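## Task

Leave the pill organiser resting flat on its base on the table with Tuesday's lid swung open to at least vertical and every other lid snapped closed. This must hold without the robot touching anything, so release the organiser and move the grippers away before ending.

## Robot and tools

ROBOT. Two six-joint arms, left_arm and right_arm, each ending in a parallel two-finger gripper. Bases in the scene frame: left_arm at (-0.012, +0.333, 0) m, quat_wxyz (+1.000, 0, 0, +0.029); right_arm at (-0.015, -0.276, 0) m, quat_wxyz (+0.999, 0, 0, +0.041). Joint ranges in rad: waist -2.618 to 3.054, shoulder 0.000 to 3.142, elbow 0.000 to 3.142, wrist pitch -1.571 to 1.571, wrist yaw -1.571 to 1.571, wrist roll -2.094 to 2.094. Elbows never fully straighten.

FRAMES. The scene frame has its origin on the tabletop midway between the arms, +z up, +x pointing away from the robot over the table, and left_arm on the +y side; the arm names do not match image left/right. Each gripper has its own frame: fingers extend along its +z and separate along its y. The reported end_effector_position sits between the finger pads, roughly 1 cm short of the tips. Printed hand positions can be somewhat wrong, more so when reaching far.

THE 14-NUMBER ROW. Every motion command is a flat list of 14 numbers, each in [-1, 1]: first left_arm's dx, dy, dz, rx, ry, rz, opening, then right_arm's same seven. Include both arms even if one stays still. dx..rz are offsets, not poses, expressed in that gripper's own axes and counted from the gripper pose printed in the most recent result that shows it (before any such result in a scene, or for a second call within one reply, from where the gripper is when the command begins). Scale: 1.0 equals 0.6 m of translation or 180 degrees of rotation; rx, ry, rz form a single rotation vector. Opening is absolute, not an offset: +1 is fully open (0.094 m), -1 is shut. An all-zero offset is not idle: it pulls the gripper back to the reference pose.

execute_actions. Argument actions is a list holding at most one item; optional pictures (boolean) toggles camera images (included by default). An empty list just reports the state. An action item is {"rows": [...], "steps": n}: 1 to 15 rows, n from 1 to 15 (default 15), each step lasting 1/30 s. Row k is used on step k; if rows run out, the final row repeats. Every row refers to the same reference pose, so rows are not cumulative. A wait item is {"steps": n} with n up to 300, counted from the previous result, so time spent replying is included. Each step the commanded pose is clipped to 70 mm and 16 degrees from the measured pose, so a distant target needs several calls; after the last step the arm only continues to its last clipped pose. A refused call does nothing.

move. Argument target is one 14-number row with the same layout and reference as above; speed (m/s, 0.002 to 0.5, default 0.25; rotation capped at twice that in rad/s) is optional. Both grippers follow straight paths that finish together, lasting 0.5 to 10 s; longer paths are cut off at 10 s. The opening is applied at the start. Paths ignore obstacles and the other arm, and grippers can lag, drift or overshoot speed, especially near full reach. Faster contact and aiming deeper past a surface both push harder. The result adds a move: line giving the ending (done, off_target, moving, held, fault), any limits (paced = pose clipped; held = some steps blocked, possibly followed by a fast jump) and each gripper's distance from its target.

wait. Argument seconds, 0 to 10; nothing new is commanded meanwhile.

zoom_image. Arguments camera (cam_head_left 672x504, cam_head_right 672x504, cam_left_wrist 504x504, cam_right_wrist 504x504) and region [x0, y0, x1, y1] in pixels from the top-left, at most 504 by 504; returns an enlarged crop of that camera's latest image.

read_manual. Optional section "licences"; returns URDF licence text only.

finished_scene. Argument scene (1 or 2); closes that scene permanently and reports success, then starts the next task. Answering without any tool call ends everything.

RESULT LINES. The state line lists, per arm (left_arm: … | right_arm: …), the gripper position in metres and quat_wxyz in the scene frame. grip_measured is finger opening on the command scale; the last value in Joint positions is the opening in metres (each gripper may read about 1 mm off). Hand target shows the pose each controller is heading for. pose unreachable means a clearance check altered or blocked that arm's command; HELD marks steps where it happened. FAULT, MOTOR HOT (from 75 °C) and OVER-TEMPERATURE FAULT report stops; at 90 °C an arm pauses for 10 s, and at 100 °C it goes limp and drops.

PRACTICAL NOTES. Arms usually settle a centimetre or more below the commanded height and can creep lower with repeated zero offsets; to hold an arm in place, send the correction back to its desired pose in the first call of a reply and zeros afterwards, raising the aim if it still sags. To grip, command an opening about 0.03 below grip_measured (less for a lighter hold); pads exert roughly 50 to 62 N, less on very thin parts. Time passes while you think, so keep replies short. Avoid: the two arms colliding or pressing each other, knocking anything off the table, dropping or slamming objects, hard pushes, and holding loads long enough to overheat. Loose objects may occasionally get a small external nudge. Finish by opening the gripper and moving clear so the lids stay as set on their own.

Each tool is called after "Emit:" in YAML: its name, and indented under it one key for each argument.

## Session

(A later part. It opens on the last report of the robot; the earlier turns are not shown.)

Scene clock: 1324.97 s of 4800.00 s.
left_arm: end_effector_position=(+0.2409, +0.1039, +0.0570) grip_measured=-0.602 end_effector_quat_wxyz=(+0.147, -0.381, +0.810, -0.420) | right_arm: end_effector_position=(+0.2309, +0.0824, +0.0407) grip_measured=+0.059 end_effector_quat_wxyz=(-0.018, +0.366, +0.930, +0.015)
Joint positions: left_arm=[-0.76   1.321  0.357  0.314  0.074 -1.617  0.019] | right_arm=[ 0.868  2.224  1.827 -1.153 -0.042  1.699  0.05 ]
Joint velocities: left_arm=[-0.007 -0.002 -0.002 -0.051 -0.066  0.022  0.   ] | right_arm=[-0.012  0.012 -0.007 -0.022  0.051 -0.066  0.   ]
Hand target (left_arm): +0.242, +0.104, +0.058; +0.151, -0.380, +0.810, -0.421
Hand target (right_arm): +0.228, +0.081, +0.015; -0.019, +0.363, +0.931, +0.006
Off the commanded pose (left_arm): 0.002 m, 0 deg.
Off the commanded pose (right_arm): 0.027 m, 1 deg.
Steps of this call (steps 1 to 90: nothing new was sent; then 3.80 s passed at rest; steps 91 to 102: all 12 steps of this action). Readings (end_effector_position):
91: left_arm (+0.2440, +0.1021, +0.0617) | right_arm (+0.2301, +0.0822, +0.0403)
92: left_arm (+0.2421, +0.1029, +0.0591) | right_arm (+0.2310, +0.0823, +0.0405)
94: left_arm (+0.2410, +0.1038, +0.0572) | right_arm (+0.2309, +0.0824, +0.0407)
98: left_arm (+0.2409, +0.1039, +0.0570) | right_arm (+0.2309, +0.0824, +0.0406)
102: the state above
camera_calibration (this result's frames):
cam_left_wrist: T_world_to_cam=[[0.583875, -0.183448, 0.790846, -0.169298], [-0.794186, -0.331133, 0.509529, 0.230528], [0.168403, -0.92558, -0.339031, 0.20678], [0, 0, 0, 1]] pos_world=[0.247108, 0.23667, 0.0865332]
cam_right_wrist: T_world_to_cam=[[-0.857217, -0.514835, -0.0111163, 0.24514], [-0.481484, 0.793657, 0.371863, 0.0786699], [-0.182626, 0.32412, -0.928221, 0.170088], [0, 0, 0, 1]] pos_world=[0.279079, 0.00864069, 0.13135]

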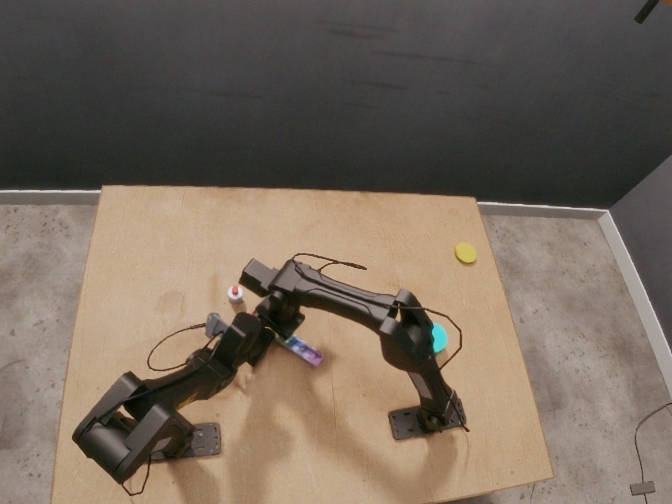

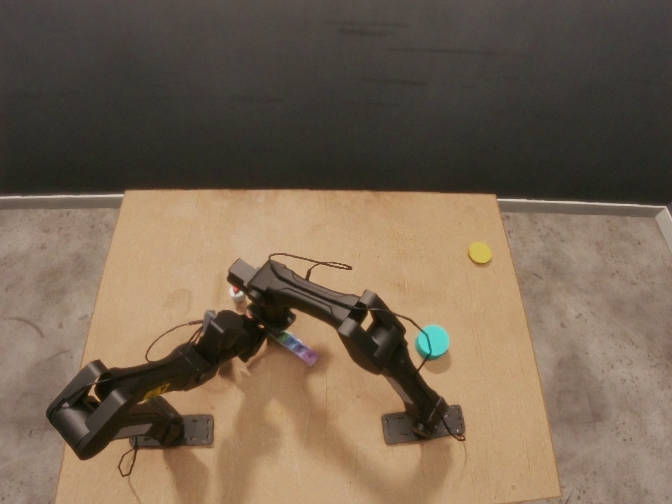

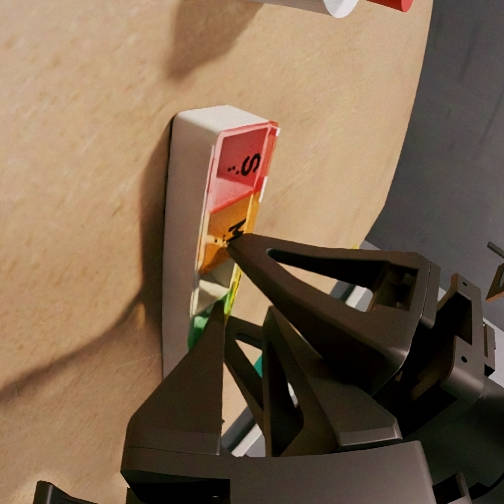

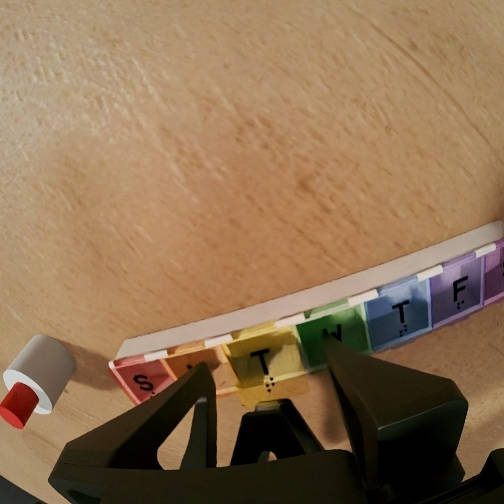

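Emit:
execute_actions:
  actions:
    - {"rows":[[0,-0.05,0.0,0.03,0,0,-0.6,0.0,-0.002,0.045,0.003,0,0,0.06]],"steps":15}

Emit:
zoom_image:
  camera: "cam_right_wrist"
  region: [120,290,400,450]

Emit:
zoom_image:
  camera: "cam_left_wrist"
  region: [120,150,372,400]

Scene clock: 1333.03 s of 4800.00 s.
left_arm: end_effector_position=(+0.2413, +0.1030, +0.0583) grip_measured=-0.602 end_effector_quat_wxyz=(+0.145, -0.385, +0.807, -0.424) | right_arm: end_effector_position=(+0.2310, +0.0824, +0.0407) grip_measured=+0.059 end_effector_quat_wxyz=(-0.018, +0.368, +0.930, +0.016)
Joint positions: left_arm=[-0.76   1.321  0.357  0.32   0.076 -1.629  0.019] | right_arm=[ 0.868  2.224  1.827 -1.152 -0.042  1.703  0.05 ]
Joint velocities: left_arm=[ 0.002  0.002 -0.002 -0.081  0.051 -0.051  0.   ] | right_arm=[ 0.002 -0.022 -0.007  0.066  0.022 -0.037  0.   ]
Hand target (left_arm): +0.254, +0.094, +0.081; +0.164, -0.373, +0.790, -0.457
Hand target (right_arm): +0.229, +0.082, +0.015; -0.020, +0.366, +0.931, +0.009
Off the commanded pose (left_arm): 0.029 m, 5 deg.
Off the commanded pose (right_arm): 0.027 m, 1 deg.
Steps of this call (steps 1 to 90: nothing new was sent; then 4.57 s passed at rest; steps 91 to 105: all 15 steps of this action). Readings (end_effector_position):
91: left_arm (+0.2411, +0.1036, +0.0576) | right_arm (+0.2310, +0.0824, +0.0407)
92: left_arm (+0.2413, +0.1034, +0.0579) | right_arm (+0.2310, +0.0824, +0.0407)
94: left_arm (+0.2413, +0.1032, +0.0580) | right_arm (+0.2310, +0.0824, +0.0407)
98: left_arm (+0.2413, +0.1031, +0.0582) | right_arm (+0.2310, +0.0824, +0.0407)
105: the state above
camera_calibration (this result's frames):
cam_left_wrist: T_world_to_cam=[[0.587103, -0.171131, 0.791217, -0.172759], [-0.790888, -0.329707, 0.515547, 0.228704], [0.172644, -0.928444, -0.328917, 0.205025], [0, 0, 0, 1]] pos_world=[0.24691, 0.236195, 0.0862188]
cam_right_wrist: T_world_to_cam=[[-0.859562, -0.510908, -0.0112502, 0.24545], [-0.477861, 0.795772, 0.372016, 0.0776173], [-0.181113, 0.325147, -0.928158, 0.169639], [0, 0, 0, 1]] pos_world=[0.278794, 0.00847915, 0.131338]

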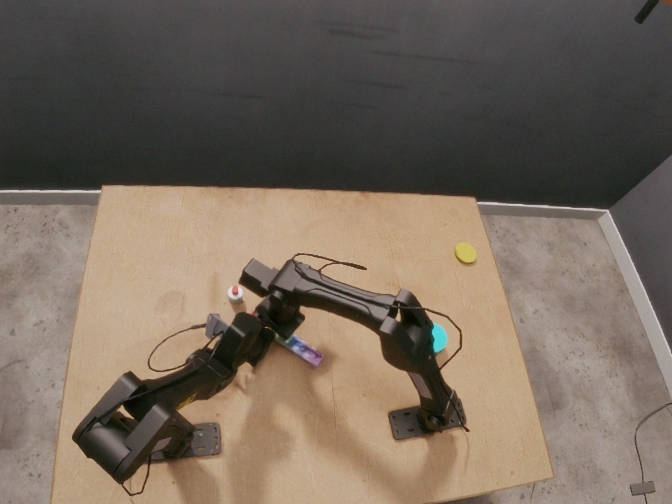

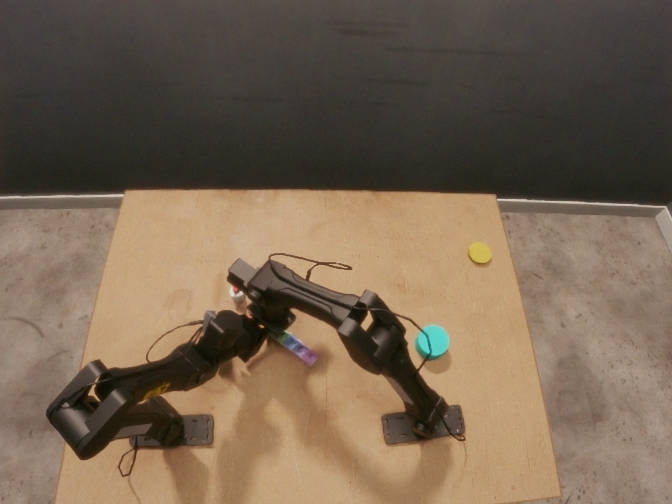

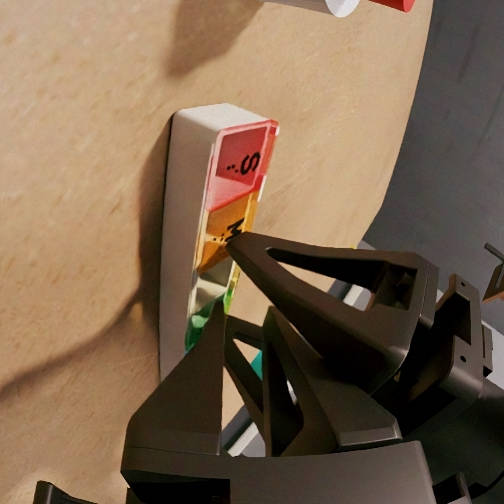

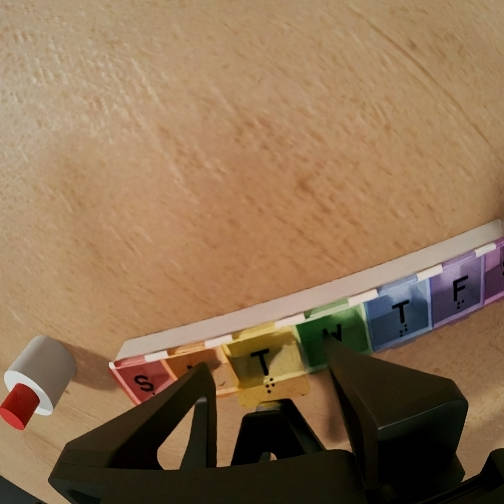

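Region (120, 290, 400, 450) of cam_right_wrist's 504x504 image, scaled by 1.800, with more detail than that image has; it fills the top 288 rows of this view, and the rest is white.

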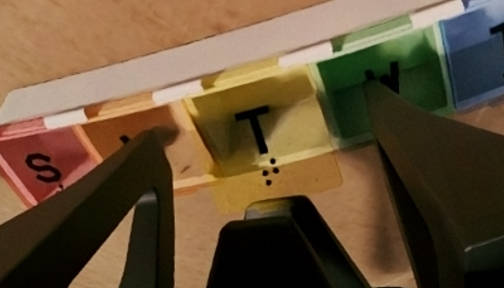

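Region (120, 150, 372, 400) of cam_left_wrist's 504x504 image, scaled by 2.000, with more detail than that image has; it fills the top 500 rows of this view, and the rest is white.

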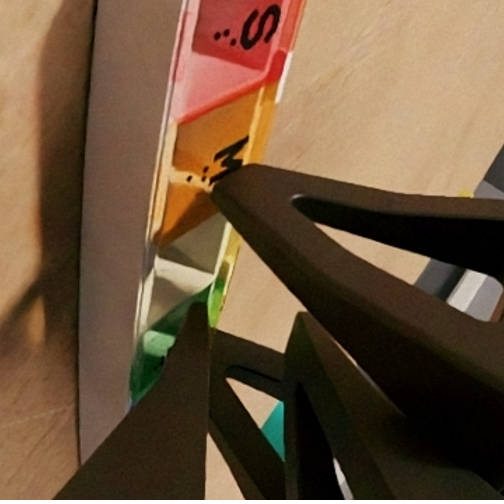

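Emit:
execute_actions:
  actions:
    - {"rows":[[0,-0.075,0.03,0.0,0,0,-0.6,0.0,-0.002,0.05,0.003,0,0,0.06]],"steps":15}

Emit:
zoom_image:
  camera: "cam_right_wrist"
  region: [120,290,400,450]

Emit:
zoom_image:
  camera: "cam_left_wrist"
  region: [120,150,372,400]

Scene clock: 1338.87 s of 4800.00 s.
left_arm: end_effector_position=(+0.2408, +0.1030, +0.0578) grip_measured=-0.602 end_effector_quat_wxyz=(+0.143, -0.386, +0.807, -0.423) | right_arm: end_effector_position=(+0.2309, +0.0823, +0.0406) grip_measured=+0.059 end_effector_quat_wxyz=(-0.017, +0.368, +0.930, +0.019)
Joint positions: left_arm=[-0.76   1.321  0.357  0.317  0.078 -1.633  0.019] | right_arm=[ 0.868  2.217  1.815 -1.141 -0.042  1.703  0.05 ]
Joint velocities: left_arm=[ 0.002 -0.007  0.007  0.007 -0.066  0.022  0.001] | right_arm=[-0.007 -0.007  0.017 -0.022 -0.037 -0.081 -0.002]
Hand target (left_arm): +0.241, +0.103, +0.058; +0.145, -0.385, +0.807, -0.424
Hand target (right_arm): +0.229, +0.082, +0.012; -0.020, +0.367, +0.930, +0.010
Off the commanded pose (left_arm): 0.049 m, 0 deg.
Off the commanded pose (right_arm): 0.030 m, 1 deg.
Steps of this call (steps 1 to 90: nothing new was sent; then 2.33 s passed at rest; steps 91 to 105: all 15 steps of this action). Readings (end_effector_position):
91: left_arm (+0.2410, +0.1032, +0.0578) | right_arm (+0.2309, +0.0823, +0.0404) HELD
92: left_arm (+0.2409, +0.1031, +0.0577) | right_arm (+0.2308, +0.0823, +0.0405) HELD
93: left_arm (+0.2408, +0.1031, +0.0578) | right_arm (+0.2309, +0.0823, +0.0405) HELD
94: left_arm (+0.2408, +0.1031, +0.0578) | right_arm (+0.2309, +0.0823, +0.0405) HELD
95: left_arm (+0.2408, +0.1030, +0.0578) | right_arm (+0.2309, +0.0824, +0.0406) HELD
96: left_arm (+0.2408, +0.1030, +0.0578) | right_arm (+0.2309, +0.0823, +0.0406) HELD
97: left_arm (+0.2408, +0.1030, +0.0578) | right_arm (+0.2309, +0.0824, +0.0407) HELD
98: left_arm (+0.2408, +0.1030, +0.0578) | right_arm (+0.2309, +0.0823, +0.0406) HELD
99: left_arm (+0.2408, +0.1030, +0.0578) | right_arm (+0.2309, +0.0823, +0.0405) HELD
100: left_arm (+0.2408, +0.1030, +0.0578) | right_arm (+0.2309, +0.0823, +0.0405) HELD
101: left_arm (+0.2408, +0.1030, +0.0578) | right_arm (+0.2309, +0.0823, +0.0406) HELD
102: left_arm (+0.2408, +0.1030, +0.0578) | right_arm (+0.2309, +0.0823, +0.0406) HELD
103: left_arm (+0.2408, +0.1030, +0.0578) | right_arm (+0.2309, +0.0823, +0.0406) HELD
104: left_arm (+0.2408, +0.1030, +0.0578) | right_arm (+0.2309, +0.0823, +0.0406) HELD
105: the state above HELD
pose unreachable (left arm): on one or more control steps of this call this arm could not follow its commanded pose, so it was not sent that pose on those steps. On the call's last step it was still not sent that pose. It may still have moved: this result reports where it is.
cause: the commanded pose would bring a part of the arm too close to another arm (this arm's wrist (the part past joint 4) and the other arm's wrist (the part past joint 4)).
camera_calibration (this result's frames):
cam_left_wrist: T_world_to_cam=[[0.591366, -0.169361, 0.788418, -0.173082], [-0.787876, -0.329718, 0.520132, 0.227556], [0.171865, -0.928764, -0.32842, 0.205153], [0, 0, 0, 1]] pos_world=[0.246382, 0.236254, 0.0854775]
cam_right_wrist: T_world_to_cam=[[-0.859508, -0.510833, -0.0171889, 0.245571], [-0.47927, 0.793804, 0.3744, 0.0780631], [-0.177611, 0.330038, -0.927108, 0.168367], [0, 0, 0, 1]] pos_world=[0.278387, 0.00791147, 0.131088]

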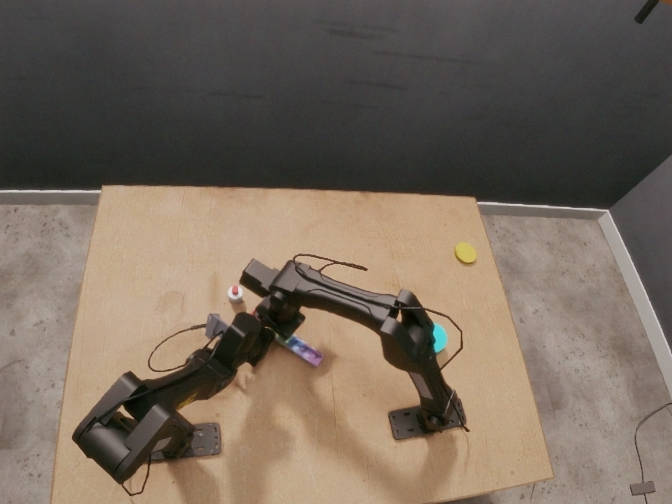

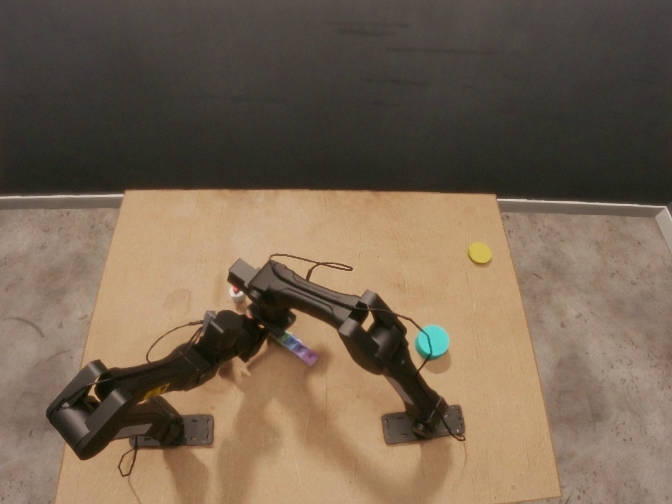

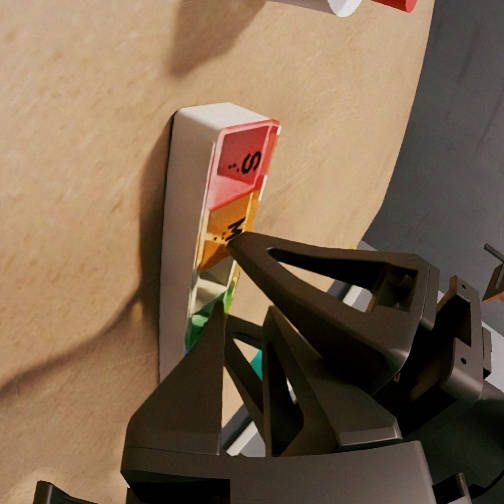

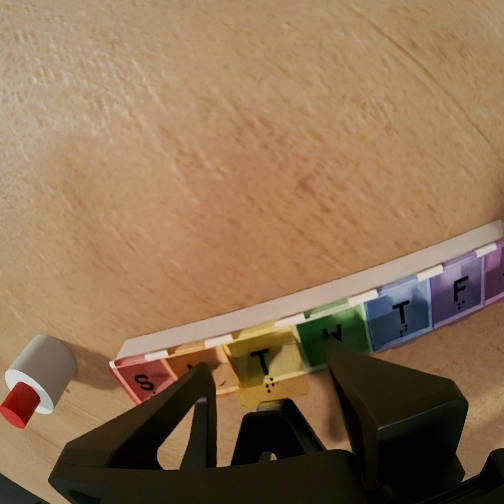

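Region (120, 290, 400, 450) of cam_right_wrist's 504x504 image, scaled by 1.800, with more detail than that image has; it fills the top 288 rows of this view, and the rest is white.

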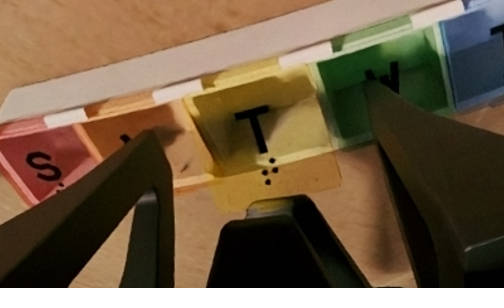

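Region (120, 150, 372, 400) of cam_left_wrist's 504x504 image, scaled by 2.000, with more detail than that image has; it fills the top 500 rows of this view, and the rest is white.

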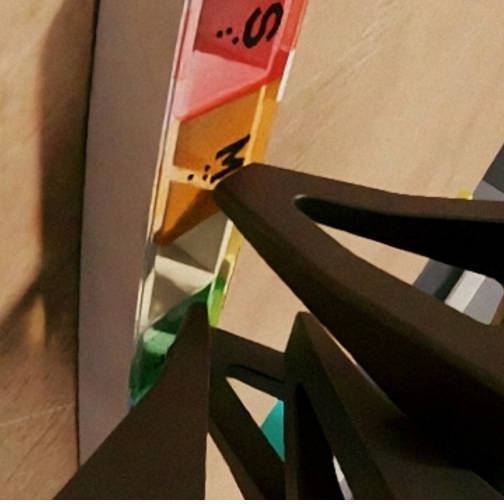

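Emit:
move:
  target: [0,0,0,0,0,0,-0.6,0,0,-0.06,0,0,0,0.06]
  speed: 0.08

Emit:
move:
  target: [0,0,0,0,0,0,-0.6,0,-0.14,-0.01,0,0,0,0.06]
  speed: 0.12

Scene clock: 1344.23 s of 4800.00 s.
left_arm: end_effector_position=(+0.2401, +0.1026, +0.0576) grip_measured=-0.602 end_effector_quat_wxyz=(+0.140, -0.387, +0.807, -0.424) | right_arm: end_effector_position=(+0.2269, +0.0767, +0.0571) grip_measured=+0.059 end_effector_quat_wxyz=(-0.021, +0.368, +0.930, +0.003)
Joint positions: left_arm=[-0.76   1.321  0.357  0.316  0.082 -1.638  0.019] | right_arm=[ 0.868  2.214  1.876 -1.238 -0.042  1.703  0.05 ]
Joint velocities: left_arm=[ 0.002  0.002  0.017 -0.037 -0.022  0.066  0.   ] | right_arm=[ 0.002  0.007 -0.002 -0.081 -0.022 -0.022  0.   ]
Hand target (left_arm): +0.241, +0.103, +0.058; +0.143, -0.386, +0.807, -0.423
Hand target (right_arm): +0.231, +0.080, +0.076; -0.017, +0.368, +0.930, +0.019
Off the commanded pose (left_arm): 0.001 m, 0 deg.
Off the commanded pose (right_arm): 0.020 m, 2 deg.
After step 90, 1.37 s passed at rest.
move: off_target (right_arm)
camera_calibration (this result's frames):
cam_left_wrist: T_world_to_cam=[[0.595165, -0.167115, 0.786035, -0.173609], [-0.785597, -0.326897, 0.525334, 0.225812], [0.169161, -0.930167, -0.325842, 0.205413], [0, 0, 0, 1]] pos_world=[0.245976, 0.235873, 0.0847682]
cam_right_wrist: T_world_to_cam=[[-0.859547, -0.510886, 0.0132057, 0.237829], [-0.472155, 0.803741, 0.362035, 0.0727426], [-0.195572, 0.304951, -0.932071, 0.191068], [0, 0, 0, 1]] pos_world=[0.276139, 0.00477113, 0.148613]

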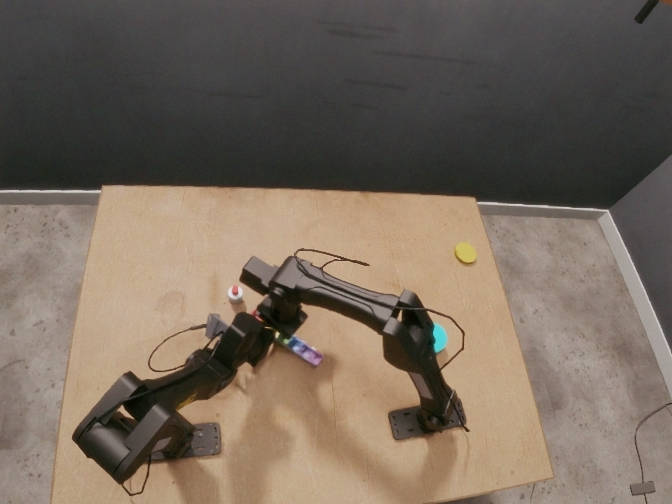

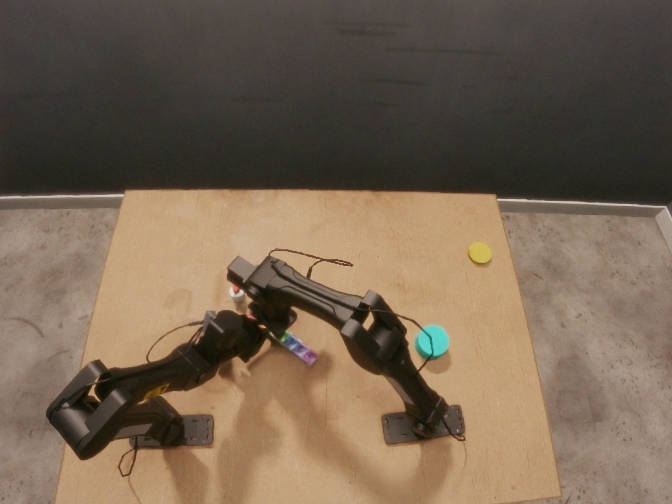

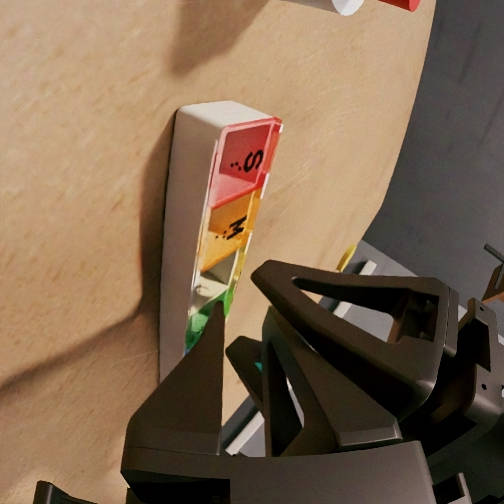

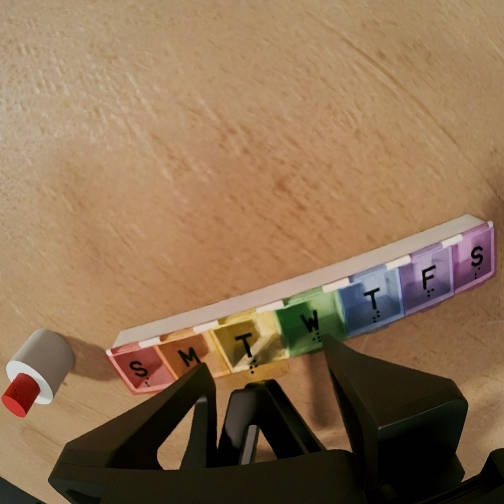

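Scene clock: 1345.43 s of 4800.00 s.
left_arm: end_effector_position=(+0.2347, +0.0996, +0.0553) grip_measured=-0.602 end_effector_quat_wxyz=(+0.129, -0.383, +0.811, -0.422) | right_arm: end_effector_position=(+0.1770, +0.0212, +0.0561) grip_measured=+0.059 end_effector_quat_wxyz=(-0.017, +0.368, +0.930, +0.008)
Joint positions: left_arm=[-0.77   1.321  0.357  0.304  0.097 -1.641  0.019] | right_arm=[ 0.894  1.91   1.417 -1.069 -0.038  1.728  0.05 ]
Joint velocities: left_arm=[-0.002  0.022  0.012  0.022  0.022  0.007 -0.   ] | right_arm=[ 0.002  0.002  0.012 -0.037  0.037 -0.007 -0.   ]
Hand target (left_arm): +0.240, +0.103, +0.058; +0.140, -0.387, +0.807, -0.424
Hand target (right_arm): +0.170, +0.015, +0.061; -0.021, +0.368, +0.930, +0.003
Off the commanded pose (left_arm): 0.007 m, 1 deg.
Off the commanded pose (right_arm): 0.012 m, 1 deg.
move: off_target (right_arm)
camera_calibration (this result's frames):
cam_left_wrist: T_world_to_cam=[[0.605394, -0.177683, 0.77584, -0.169892], [-0.782406, -0.311758, 0.539118, 0.21873], [0.146082, -0.9334, -0.327756, 0.208631], [0, 0, 0, 1]] pos_world=[0.24351, 0.232741, 0.0822681]
cam_right_wrist: T_world_to_cam=[[-0.859417, -0.511275, -0.000259477, 0.167362], [-0.476458, 0.800708, 0.363116, 0.0949442], [-0.185445, 0.312192, -0.931744, 0.19535], [0, 0, 0, 1]] pos_world=[0.225297, -0.0514412, 0.147584]

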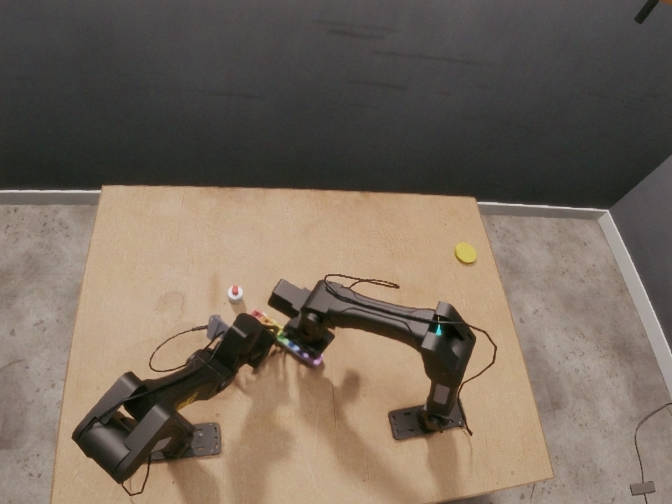

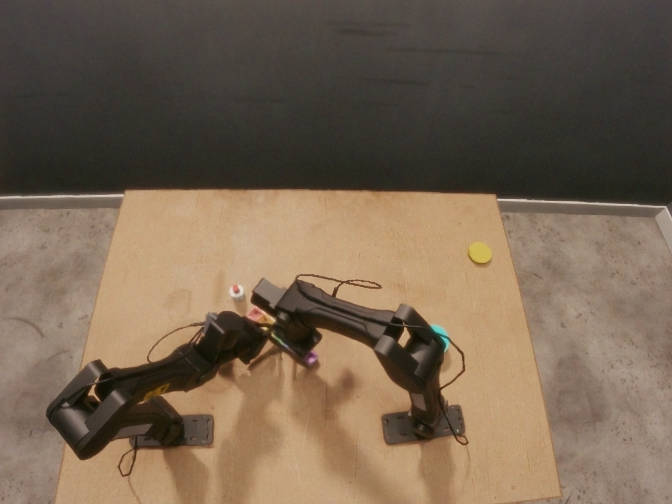

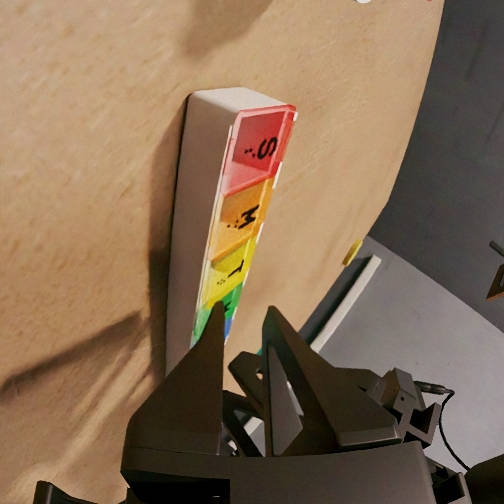

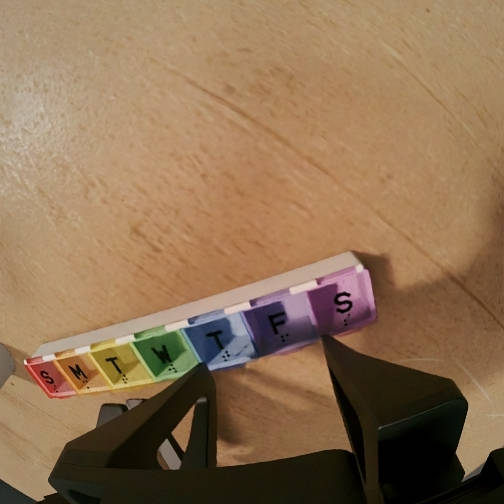

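Emit:
zoom_image:
  camera: "cam_right_wrist"
  region: [0,300,300,450]

Emit:
zoom_image:
  camera: "cam_left_wrist"
  region: [120,150,372,400]

Region (0, 300, 300, 450) of cam_right_wrist's 504x504 image, scaled by 1.680, with more detail than that image has.

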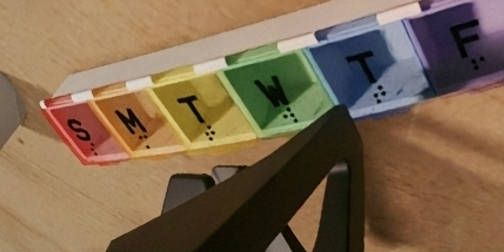

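Region (120, 150, 372, 400) of cam_left_wrist's 504x504 image, scaled by 2.000, with more detail than that image has; it fills the top 500 rows of this view, and the rest is white.

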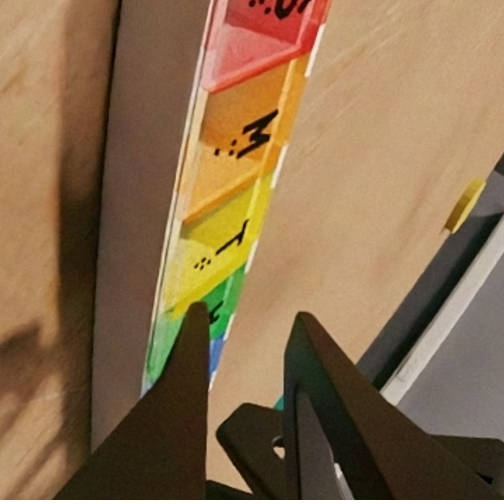

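Emit:
move:
  target: [0,0.01,-0.03,0,0,0,-0.6,-0.004,0.03,-0.008,0,0,0,0.06]
  speed: 0.06

Scene clock: 1369.20 s of 4800.00 s.
left_arm: end_effector_position=(+0.2225, +0.1089, +0.0576) grip_measured=-0.602 end_effector_quat_wxyz=(+0.123, -0.385, +0.815, -0.416) | right_arm: end_effector_position=(+0.1861, +0.0299, +0.0519) grip_measured=+0.059 end_effector_quat_wxyz=(-0.018, +0.367, +0.930, +0.004)
Joint positions: left_arm=[-0.77   1.23   0.33   0.222  0.102 -1.643  0.019] | right_arm=[ 0.886  1.968  1.48  -1.084 -0.038  1.719  0.05 ]
Joint velocities: left_arm=[-0.007 -0.002  0.012  0.066  0.007  0.022  0.   ] | right_arm=[-0.007 -0.002 -0.002 -0.007  0.037 -0.037 -0.   ]
Hand target (left_arm): +0.222, +0.112, +0.062; +0.129, -0.383, +0.811, -0.422
Hand target (right_arm): +0.191, +0.033, +0.061; -0.017, +0.368, +0.930, +0.009
Off the commanded pose (left_arm): 0.005 m, 1 deg.
Off the commanded pose (right_arm): 0.011 m, 1 deg.
After step 90, 19.83 s passed at rest.
move: off_target (right_arm)
camera_calibration (this result's frames):
cam_left_wrist: T_world_to_cam=[[0.617102, -0.185212, 0.764775, -0.163816], [-0.774636, -0.313792, 0.549066, 0.20879], [0.138287, -0.931252, -0.337114, 0.221905], [0, 0, 0, 1]] pos_world=[0.232141, 0.241825, 0.0854504]
cam_right_wrist: T_world_to_cam=[[-0.858422, -0.512876, 0.00841432, 0.179027], [-0.476041, 0.802665, 0.359324, 0.0939282], [-0.191042, 0.304446, -0.933175, 0.191715], [0, 0, 0, 1]] pos_world=[0.23502, -0.041941, 0.143647]

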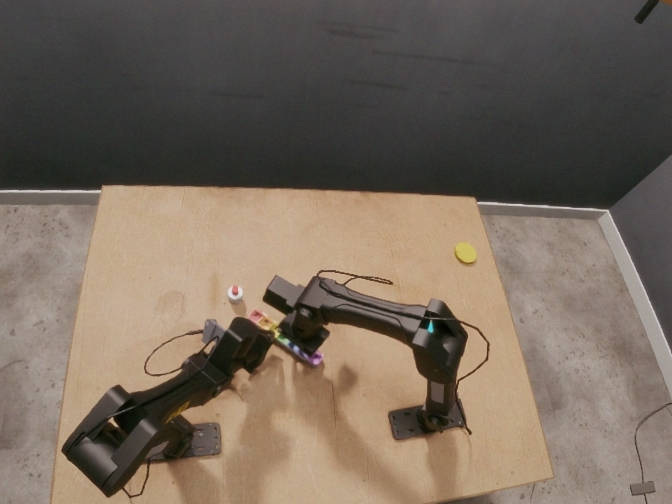

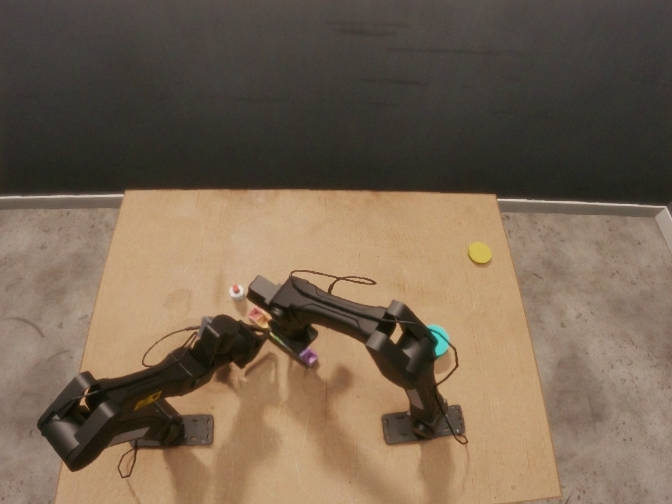

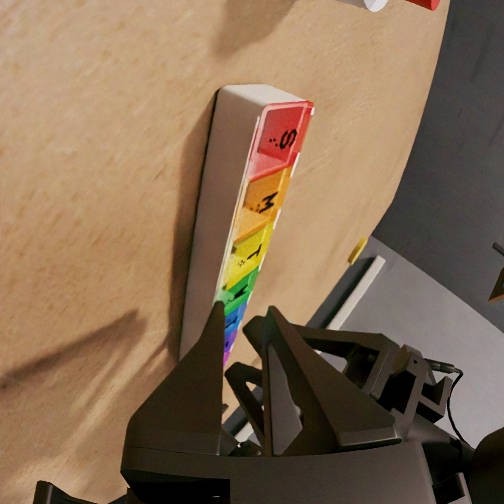

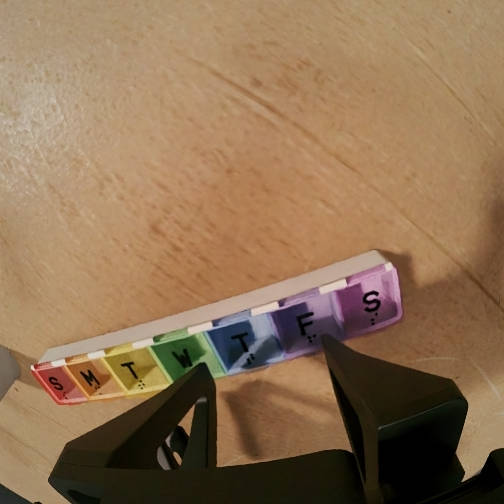

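Emit:
execute_actions:
  actions:
    - {"rows":[[0,0,0,0,0,0,-0.6,-0.008,0.022,0,0,0,0,0.06],[0,0,0,0,0,0,-0.6,-0.008,0.022,0,0,0,0,0.06],[0,0,0,0,0,0,-0.6,-0.008,0.022,0,0,0,0,0.06],[0,0,0,0,0,0,-0.6,-0.008,0.022,0,0,0,0,0.06],[0,0,0,0,0,0,-0.6,-0.008,0.022,0,0,0,0,0.06],[0,0,0,0,0,0,-0.6,-0.008,0.022,0,0,0,0,0.06],[0,0,0,0,0,0,-0.6,-0.008,0.02,0.04,0,0,0,0.06]],"steps":15}

Emit:
zoom_image:
  camera: "cam_right_wrist"
  region: [40,280,400,450]

Scene clock: 1374.47 s of 4800.00 s.
left_arm: end_effector_position=(+0.2223, +0.1090, +0.0573) grip_measured=-0.602 end_effector_quat_wxyz=(+0.122, -0.387, +0.814, -0.416) | right_arm: end_effector_position=(+0.1966, +0.0383, +0.0400) grip_measured=+0.059 end_effector_quat_wxyz=(-0.018, +0.367, +0.930, +0.008)
Joint positions: left_arm=[-0.77   1.23   0.33   0.221  0.102 -1.647  0.019] | right_arm=[ 0.876  2.02   1.507 -1.051 -0.038  1.71   0.05 ]
Joint velocities: left_arm=[-0.002 -0.012  0.007 -0.022 -0.037 -0.037 -0.001] | right_arm=[ 0.002  0.002  0.017 -0.022 -0.095 -0.037  0.   ]
Hand target (left_arm): +0.223, +0.109, +0.058; +0.123, -0.385, +0.815, -0.416
Hand target (right_arm): +0.197, +0.036, +0.028; -0.019, +0.367, +0.930, +0.003
Off the commanded pose (left_arm): 0.000 m, 0 deg.
Off the commanded pose (right_arm): 0.013 m, 0 deg.
Steps of this call (steps 1 to 90: nothing new was sent; then 1.77 s passed at rest; steps 91 to 105: all 15 steps of this action). Readings (end_effector_position):
91: left_arm (+0.2223, +0.1090, +0.0573) | right_arm (+0.1862, +0.0296, +0.0512)
92: left_arm (+0.2223, +0.1090, +0.0573) | right_arm (+0.1876, +0.0308, +0.0504)
94: left_arm (+0.2223, +0.1090, +0.0573) | right_arm (+0.1903, +0.0318, +0.0463)
98: left_arm (+0.2223, +0.1090, +0.0573) | right_arm (+0.1923, +0.0323, +0.0403)
105: the state above
camera_calibration (this result's frames):
cam_left_wrist: T_world_to_cam=[[0.619908, -0.183282, 0.762969, -0.164182], [-0.772225, -0.315014, 0.551756, 0.208304], [0.139219, -0.931222, -0.336815, 0.221747], [0, 0, 0, 1]] pos_world=[0.231764, 0.242023, 0.085021]
cam_right_wrist: T_world_to_cam=[[-0.858837, -0.512249, 0.000932983, 0.192787], [-0.477046, 0.800477, 0.362854, 0.0965413], [-0.186618, 0.311187, -0.931846, 0.178908], [0, 0, 0, 1]] pos_world=[0.245015, -0.0341981, 0.131505]

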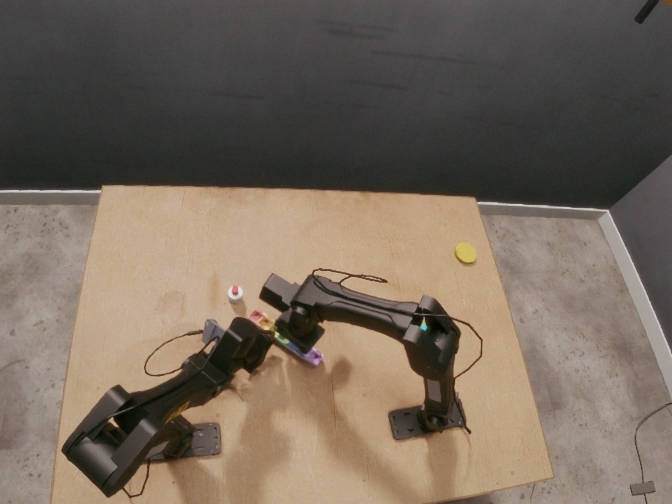

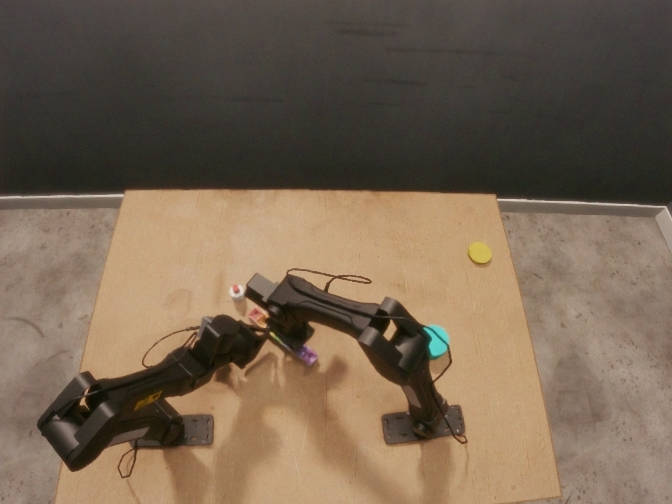

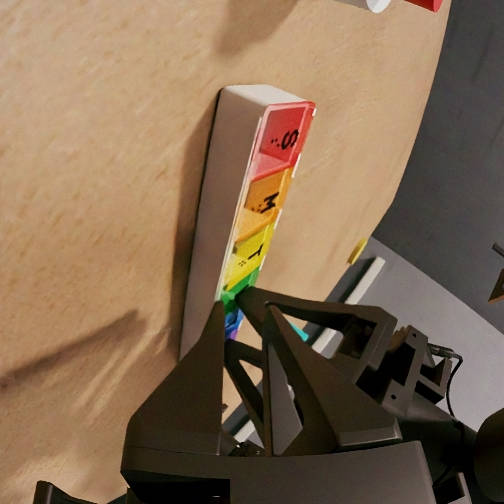

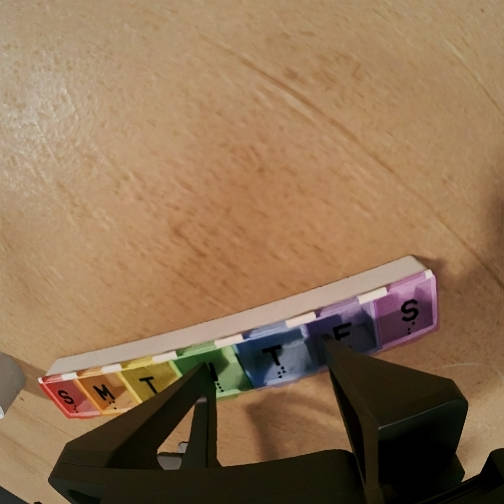

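Region (40, 280, 400, 450) of cam_right_wrist's 504x504 image, scaled by 1.400, with more detail than that image has; it fills the top 238 rows of this view, and the rest is white.

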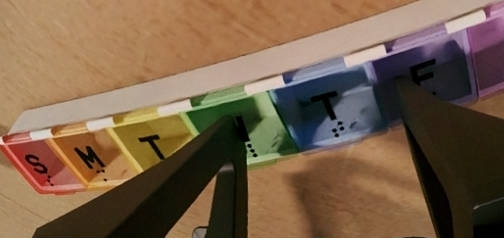

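Emit:
move:
  target: [-0.022,0.028,0.024,0.03,0,0,-0.45,0,0,0.04,0.003,0,0,0.06]
  speed: 0.05

Emit:
zoom_image:
  camera: "cam_left_wrist"
  region: [120,150,372,400]

Scene clock: 1389.37 s of 4800.00 s.
left_arm: end_effector_position=(+0.2306, +0.1127, +0.0390) grip_measured=-0.452 end_effector_quat_wxyz=(+0.137, -0.380, +0.791, -0.458) | right_arm: end_effector_position=(+0.1969, +0.0388, +0.0397) grip_measured=+0.059 end_effector_quat_wxyz=(-0.017, +0.367, +0.930, +0.009)
Joint positions: left_arm=[-0.725  1.388  0.205  0.604  0.139 -1.638  0.026] | right_arm=[ 0.876  2.021  1.507 -1.048 -0.038  1.71   0.05 ]
Joint velocities: left_arm=[-0.017 -0.002 -0.002  0.125  0.007 -0.007 -0.001] | right_arm=[-0.007 -0.012  0.037  0.007  0.066 -0.051 -0.001]
Hand target (left_arm): +0.230, +0.117, +0.033; +0.140, -0.380, +0.794, -0.453
Hand target (right_arm): +0.195, +0.038, +0.017; -0.020, +0.367, +0.930, +0.002
Off the commanded pose (left_arm): 0.006 m, 1 deg.
Off the commanded pose (right_arm): 0.024 m, 1 deg.
After step 90, 10.33 s passed at rest.
move: off_target (right_arm)
camera_calibration (this result's frames):
cam_left_wrist: T_world_to_cam=[[0.567247, -0.118215, 0.815019, -0.151818], [-0.80609, -0.282387, 0.520074, 0.231326], [0.16867, -0.951989, -0.255475, 0.210249], [0, 0, 0, 1]] pos_world=[0.237125, 0.247531, 0.0571412]
cam_right_wrist: T_world_to_cam=[[-0.858837, -0.512249, -0.00080889, 0.193408], [-0.477445, 0.799911, 0.363578, 0.0964817], [-0.185595, 0.31264, -0.931564, 0.178299], [0, 0, 0, 1]] pos_world=[0.245262, -0.0338474, 0.131175]

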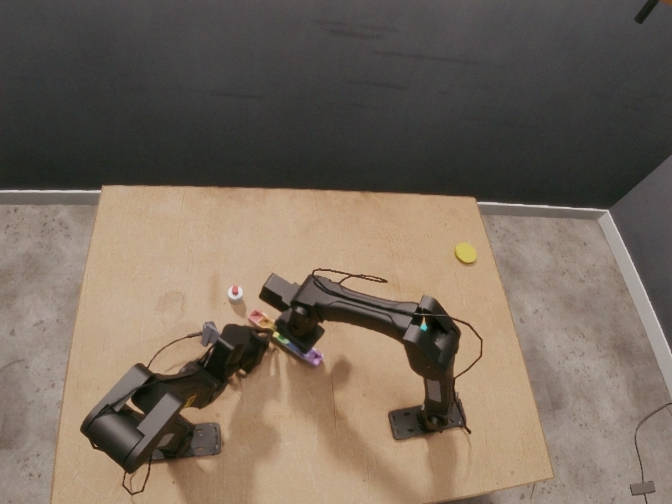

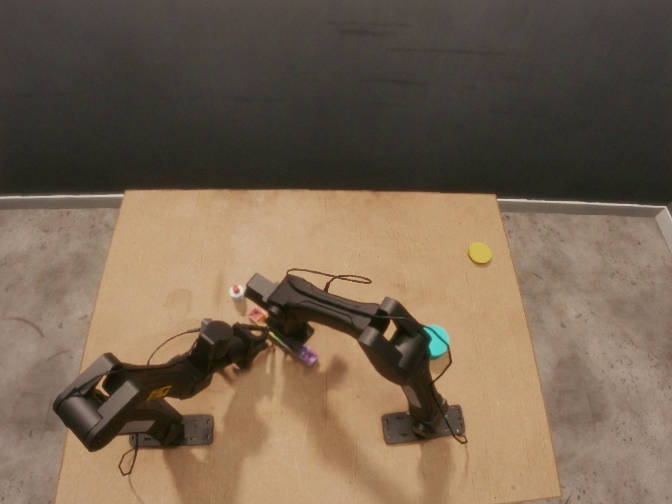

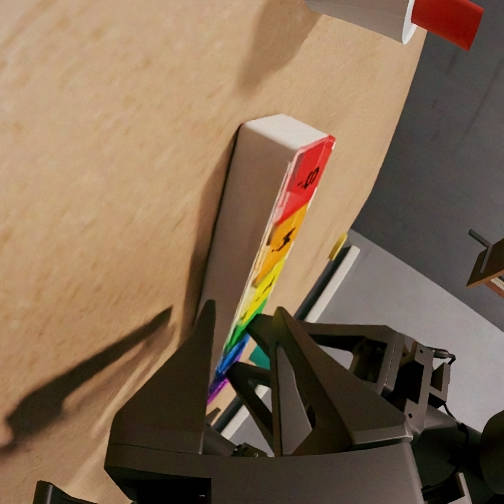

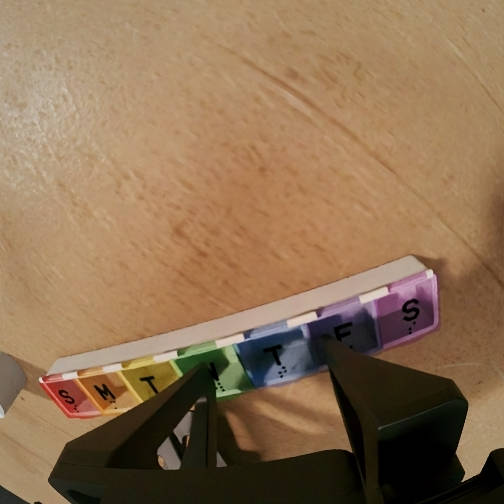

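Region (120, 150, 372, 400) of cam_left_wrist's 504x504 image, scaled by 2.000, with more detail than that image has; it fills the top 500 rows of this view, and the rest is white.

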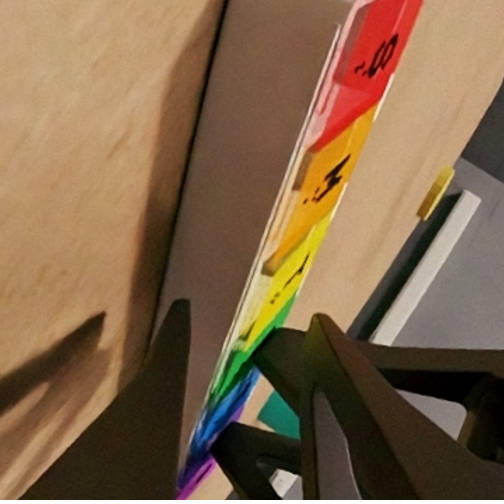

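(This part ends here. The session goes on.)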